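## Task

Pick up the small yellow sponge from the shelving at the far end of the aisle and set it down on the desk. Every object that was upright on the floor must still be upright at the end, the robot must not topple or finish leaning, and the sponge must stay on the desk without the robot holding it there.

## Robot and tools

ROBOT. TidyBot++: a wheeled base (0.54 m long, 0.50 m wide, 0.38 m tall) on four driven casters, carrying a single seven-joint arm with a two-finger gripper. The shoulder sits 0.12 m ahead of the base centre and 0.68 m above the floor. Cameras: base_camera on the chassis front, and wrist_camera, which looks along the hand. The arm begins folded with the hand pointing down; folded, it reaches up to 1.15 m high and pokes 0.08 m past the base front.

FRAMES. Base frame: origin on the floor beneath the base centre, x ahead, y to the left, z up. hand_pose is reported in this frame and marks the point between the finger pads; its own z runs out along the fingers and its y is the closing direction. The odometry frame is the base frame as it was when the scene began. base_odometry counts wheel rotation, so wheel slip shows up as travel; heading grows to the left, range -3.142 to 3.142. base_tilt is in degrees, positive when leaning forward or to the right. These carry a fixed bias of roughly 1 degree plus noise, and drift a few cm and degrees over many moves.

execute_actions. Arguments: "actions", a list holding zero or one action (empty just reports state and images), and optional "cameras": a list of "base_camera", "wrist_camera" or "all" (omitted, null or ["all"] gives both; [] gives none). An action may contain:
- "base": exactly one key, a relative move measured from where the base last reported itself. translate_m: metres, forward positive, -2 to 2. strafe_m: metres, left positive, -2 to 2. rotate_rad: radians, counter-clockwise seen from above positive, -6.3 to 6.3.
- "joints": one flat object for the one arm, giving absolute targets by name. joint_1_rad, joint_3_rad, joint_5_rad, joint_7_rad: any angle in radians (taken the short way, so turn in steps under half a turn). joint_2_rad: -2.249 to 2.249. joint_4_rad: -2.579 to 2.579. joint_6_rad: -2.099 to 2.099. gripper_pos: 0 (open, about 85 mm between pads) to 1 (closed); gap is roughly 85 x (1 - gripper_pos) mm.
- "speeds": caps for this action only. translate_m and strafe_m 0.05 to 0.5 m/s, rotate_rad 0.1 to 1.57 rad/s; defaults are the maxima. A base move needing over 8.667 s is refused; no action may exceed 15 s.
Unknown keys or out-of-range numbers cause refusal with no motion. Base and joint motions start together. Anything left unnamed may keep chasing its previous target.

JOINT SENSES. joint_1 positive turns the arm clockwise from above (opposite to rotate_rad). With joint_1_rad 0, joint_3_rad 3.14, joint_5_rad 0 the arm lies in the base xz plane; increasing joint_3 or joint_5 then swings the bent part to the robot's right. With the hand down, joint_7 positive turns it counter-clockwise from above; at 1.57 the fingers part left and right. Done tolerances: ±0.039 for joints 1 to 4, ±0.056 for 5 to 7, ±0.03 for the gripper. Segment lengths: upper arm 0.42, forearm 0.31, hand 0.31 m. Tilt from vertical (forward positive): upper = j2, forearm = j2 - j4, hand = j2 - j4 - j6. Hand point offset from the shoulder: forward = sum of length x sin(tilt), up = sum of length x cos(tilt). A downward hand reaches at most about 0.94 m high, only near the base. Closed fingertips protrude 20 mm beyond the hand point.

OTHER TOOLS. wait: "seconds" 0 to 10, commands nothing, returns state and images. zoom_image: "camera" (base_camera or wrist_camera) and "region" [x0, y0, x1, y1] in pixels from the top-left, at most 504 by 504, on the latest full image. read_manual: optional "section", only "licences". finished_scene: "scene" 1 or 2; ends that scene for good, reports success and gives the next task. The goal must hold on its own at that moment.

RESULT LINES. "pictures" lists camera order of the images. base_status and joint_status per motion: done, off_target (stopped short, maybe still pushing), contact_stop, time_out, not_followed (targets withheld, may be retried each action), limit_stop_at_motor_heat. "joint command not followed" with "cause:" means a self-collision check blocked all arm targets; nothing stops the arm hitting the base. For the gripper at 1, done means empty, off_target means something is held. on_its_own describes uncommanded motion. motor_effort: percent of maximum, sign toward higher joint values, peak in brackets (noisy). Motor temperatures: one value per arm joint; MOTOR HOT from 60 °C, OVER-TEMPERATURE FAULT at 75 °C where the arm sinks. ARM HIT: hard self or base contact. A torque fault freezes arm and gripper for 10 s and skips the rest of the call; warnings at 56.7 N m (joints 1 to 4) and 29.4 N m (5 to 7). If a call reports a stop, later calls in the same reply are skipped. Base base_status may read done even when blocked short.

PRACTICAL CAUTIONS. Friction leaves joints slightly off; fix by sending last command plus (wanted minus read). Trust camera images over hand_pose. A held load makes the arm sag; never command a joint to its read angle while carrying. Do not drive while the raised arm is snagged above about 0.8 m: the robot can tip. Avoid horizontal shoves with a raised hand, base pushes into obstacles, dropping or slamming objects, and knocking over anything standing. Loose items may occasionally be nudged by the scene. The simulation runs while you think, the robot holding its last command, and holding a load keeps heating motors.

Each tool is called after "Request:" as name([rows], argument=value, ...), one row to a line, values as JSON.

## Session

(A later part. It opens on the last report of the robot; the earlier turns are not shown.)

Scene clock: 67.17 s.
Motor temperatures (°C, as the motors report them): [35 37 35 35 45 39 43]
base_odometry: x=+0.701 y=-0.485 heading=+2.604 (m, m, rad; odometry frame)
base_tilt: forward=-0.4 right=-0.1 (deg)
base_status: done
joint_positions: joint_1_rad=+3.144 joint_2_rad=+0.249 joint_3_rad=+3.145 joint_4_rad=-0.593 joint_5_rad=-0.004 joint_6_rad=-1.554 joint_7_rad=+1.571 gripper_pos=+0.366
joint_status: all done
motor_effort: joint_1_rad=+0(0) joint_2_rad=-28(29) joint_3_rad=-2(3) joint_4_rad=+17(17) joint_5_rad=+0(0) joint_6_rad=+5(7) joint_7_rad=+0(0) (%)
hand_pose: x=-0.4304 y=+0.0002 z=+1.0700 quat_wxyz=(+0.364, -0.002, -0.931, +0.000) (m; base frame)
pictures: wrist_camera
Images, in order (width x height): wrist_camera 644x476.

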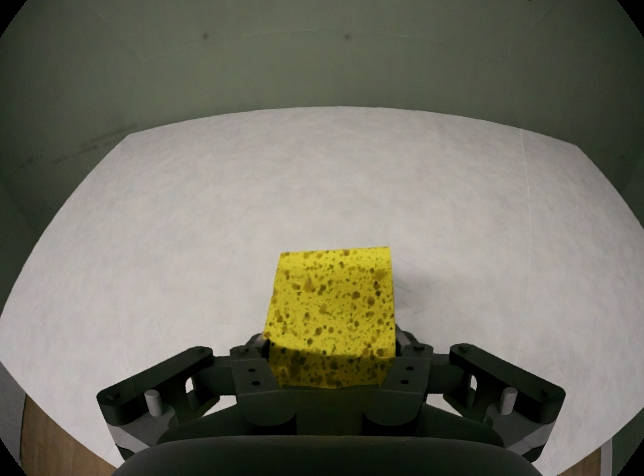

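Request:
execute_actions([
  {"joints": {"joint_4_rad": -0.77, "joint_6_rad": -1.35}},
], cameras=["wrist_camera"])

Scene clock: 71.80 s.
Motor temperatures (°C, as the motors report them): [35 37 35 35 45 39 43]
base_odometry: x=+0.701 y=-0.485 heading=+2.604 (m, m, rad; odometry frame)
base_tilt: forward=-0.4 right=-0.1 (deg)
base_status: not commanded
joint_positions: joint_1_rad=+3.144 joint_2_rad=+0.249 joint_3_rad=+3.145 joint_4_rad=-0.764 joint_5_rad=-0.004 joint_6_rad=-1.389 joint_7_rad=+1.571 gripper_pos=+0.366
joint_status: all done
motor_effort: joint_1_rad=+0(0) joint_2_rad=-28(30) joint_3_rad=-1(1) joint_4_rad=+18(19) joint_5_rad=+0(0) joint_6_rad=+5(4) joint_7_rad=+0(0) (%)
hand_pose: x=-0.4613 y=+0.0004 z=+1.0259 quat_wxyz=(+0.361, -0.002, -0.932, +0.001) (m; base frame)
pictures: wrist_camera
Images, in order (width x height): wrist_camera 644x476.

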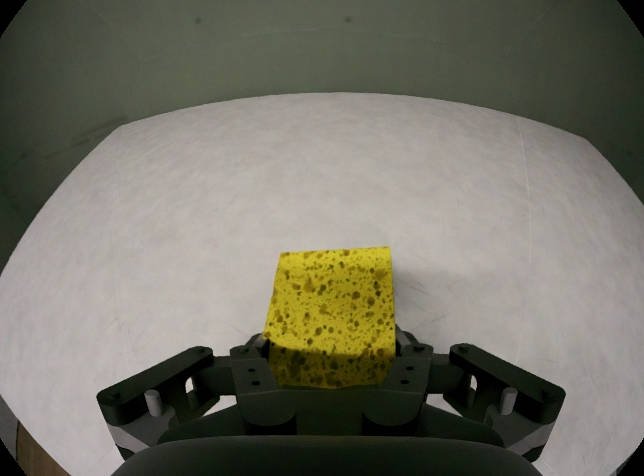

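Request:
execute_actions([
  {"joints": {"joint_4_rad": -0.87, "joint_6_rad": -1.24}},
], cameras=["wrist_camera"])

Scene clock: 72.90 s.
Motor temperatures (°C, as the motors report them): [35 37 35 35 45 39 43]
base_odometry: x=+0.701 y=-0.485 heading=+2.604 (m, m, rad; odometry frame)
base_tilt: forward=-0.4 right=-0.2 (deg)
base_status: not commanded
joint_positions: joint_1_rad=+3.144 joint_2_rad=+0.249 joint_3_rad=+3.145 joint_4_rad=-0.865 joint_5_rad=-0.004 joint_6_rad=-1.278 joint_7_rad=+1.571 gripper_pos=+0.366
joint_status: all done
motor_effort: joint_1_rad=+0(0) joint_2_rad=-29(31) joint_3_rad=-2(2) joint_4_rad=+19(21) joint_5_rad=+0(0) joint_6_rad=+5(5) joint_7_rad=+0(0) (%)
hand_pose: x=-0.4789 y=+0.0006 z=+1.0000 quat_wxyz=(+0.366, -0.002, -0.931, +0.001) (m; base frame)
pictures: wrist_camera
Images, in order (width x height): wrist_camera 644x476.

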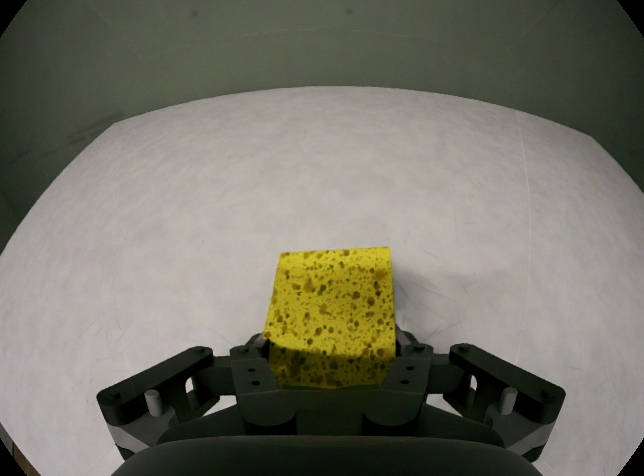

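Request:
execute_actions([
  {"joints": {"joint_4_rad": -0.93, "joint_6_rad": -1.18}},
], cameras=["wrist_camera"])

Scene clock: 73.80 s.
Motor temperatures (°C, as the motors report them): [35 37 35 35 45 39 43]
base_odometry: x=+0.701 y=-0.485 heading=+2.604 (m, m, rad; odometry frame)
base_tilt: forward=-0.5 right=-0.2 (deg)
base_status: not commanded
joint_positions: joint_1_rad=+3.144 joint_2_rad=+0.237 joint_3_rad=+3.145 joint_4_rad=-0.912 joint_5_rad=-0.004 joint_6_rad=-1.216 joint_7_rad=+1.571 gripper_pos=+0.366
joint_status: all done
motor_effort: joint_1_rad=+0(0) joint_2_rad=-26(29) joint_3_rad=-1(1) joint_4_rad=+18(19) joint_5_rad=+0(1) joint_6_rad=+4(6) joint_7_rad=+0(1) (%)
hand_pose: x=-0.4849 y=+0.0007 z=+0.9974 quat_wxyz=(+0.379, -0.002, -0.926, +0.001) (m; base frame)
pictures: wrist_camera
Images, in order (width x height): wrist_camera 644x476.

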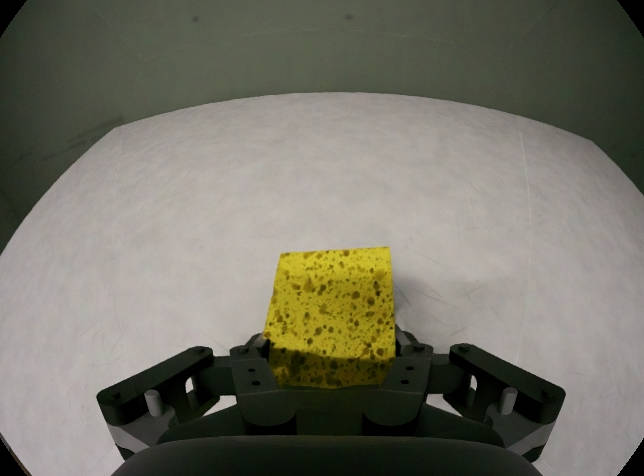

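Contact made. Release.

Request:
execute_actions([
  {"joints": {"gripper_pos": 0.0, "joint_4_rad": -0.9}},
], cameras=["wrist_camera"])

Request:
execute_actions([
  {"joints": {"joint_2_rad": 0.0, "joint_4_rad": -0.8}},
], cameras=["wrist_camera"])

Scene clock: 75.90 s.
Motor temperatures (°C, as the motors report them): [35 37 35 35 45 39 43]
base_odometry: x=+0.701 y=-0.485 heading=+2.604 (m, m, rad; odometry frame)
base_tilt: forward=-0.4 right=-0.1 (deg)
base_status: not commanded
joint_positions: joint_1_rad=+3.144 joint_2_rad=+0.238 joint_3_rad=+3.145 joint_4_rad=-0.903 joint_5_rad=-0.004 joint_6_rad=-1.215 joint_7_rad=+1.571 gripper_pos=+0.000
joint_status: all done
motor_effort: joint_1_rad=+0(0) joint_2_rad=-29(29) joint_3_rad=-2(1) joint_4_rad=+19(19) joint_5_rad=+0(0) joint_6_rad=+5(5) joint_7_rad=+0(0) (%)
hand_pose: x=-0.4862 y=+0.0007 z=+1.0015 quat_wxyz=(+0.383, -0.002, -0.924, +0.001) (m; base frame)
pictures: wrist_camera
Images, in order (width x height): wrist_camera 644x476.

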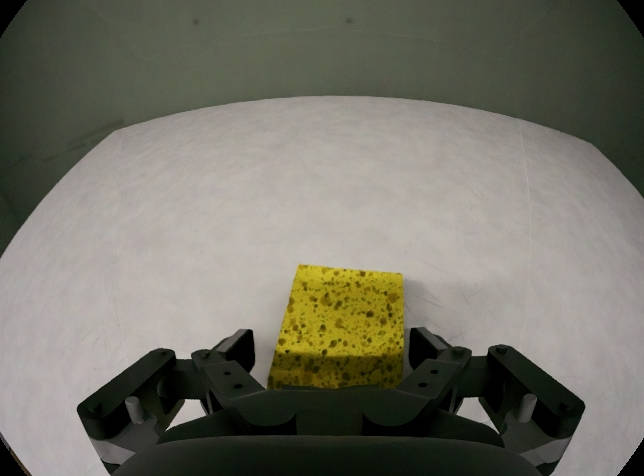

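Scene clock: 77.57 s.
Motor temperatures (°C, as the motors report them): [35 37 35 35 45 39 43]
base_odometry: x=+0.700 y=-0.485 heading=+2.604 (m, m, rad; odometry frame)
base_tilt: forward=-0.5 right=-0.1 (deg)
base_status: not commanded
joint_positions: joint_1_rad=+3.144 joint_2_rad=-0.008 joint_3_rad=+3.145 joint_4_rad=-0.797 joint_5_rad=-0.004 joint_6_rad=-1.215 joint_7_rad=+1.571 gripper_pos=+0.000
joint_status: all done
motor_effort: joint_1_rad=+0(0) joint_2_rad=-18(33) joint_3_rad=-2(2) joint_4_rad=+17(22) joint_5_rad=+0(0) joint_6_rad=+7(7) joint_7_rad=-1(0) (%)
hand_pose: x=-0.3835 y=+0.0003 z=+1.1932 quat_wxyz=(+0.539, -0.002, -0.843, +0.000) (m; base frame)
pictures: wrist_camera
Images, in order (width x height): wrist_camera 644x476.

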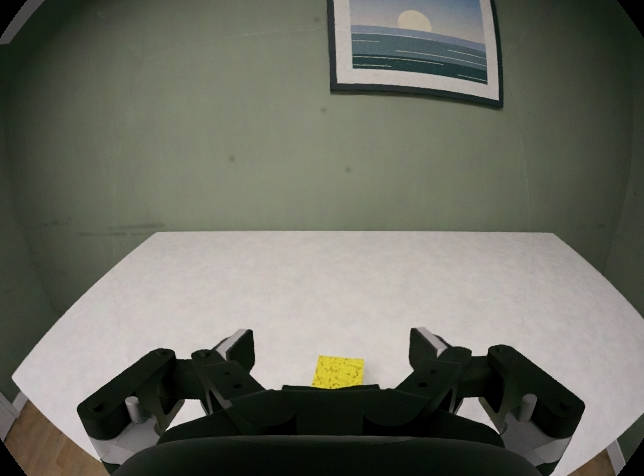

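Request:
finished_scene(scene=1)

The scene is finished: the task was done.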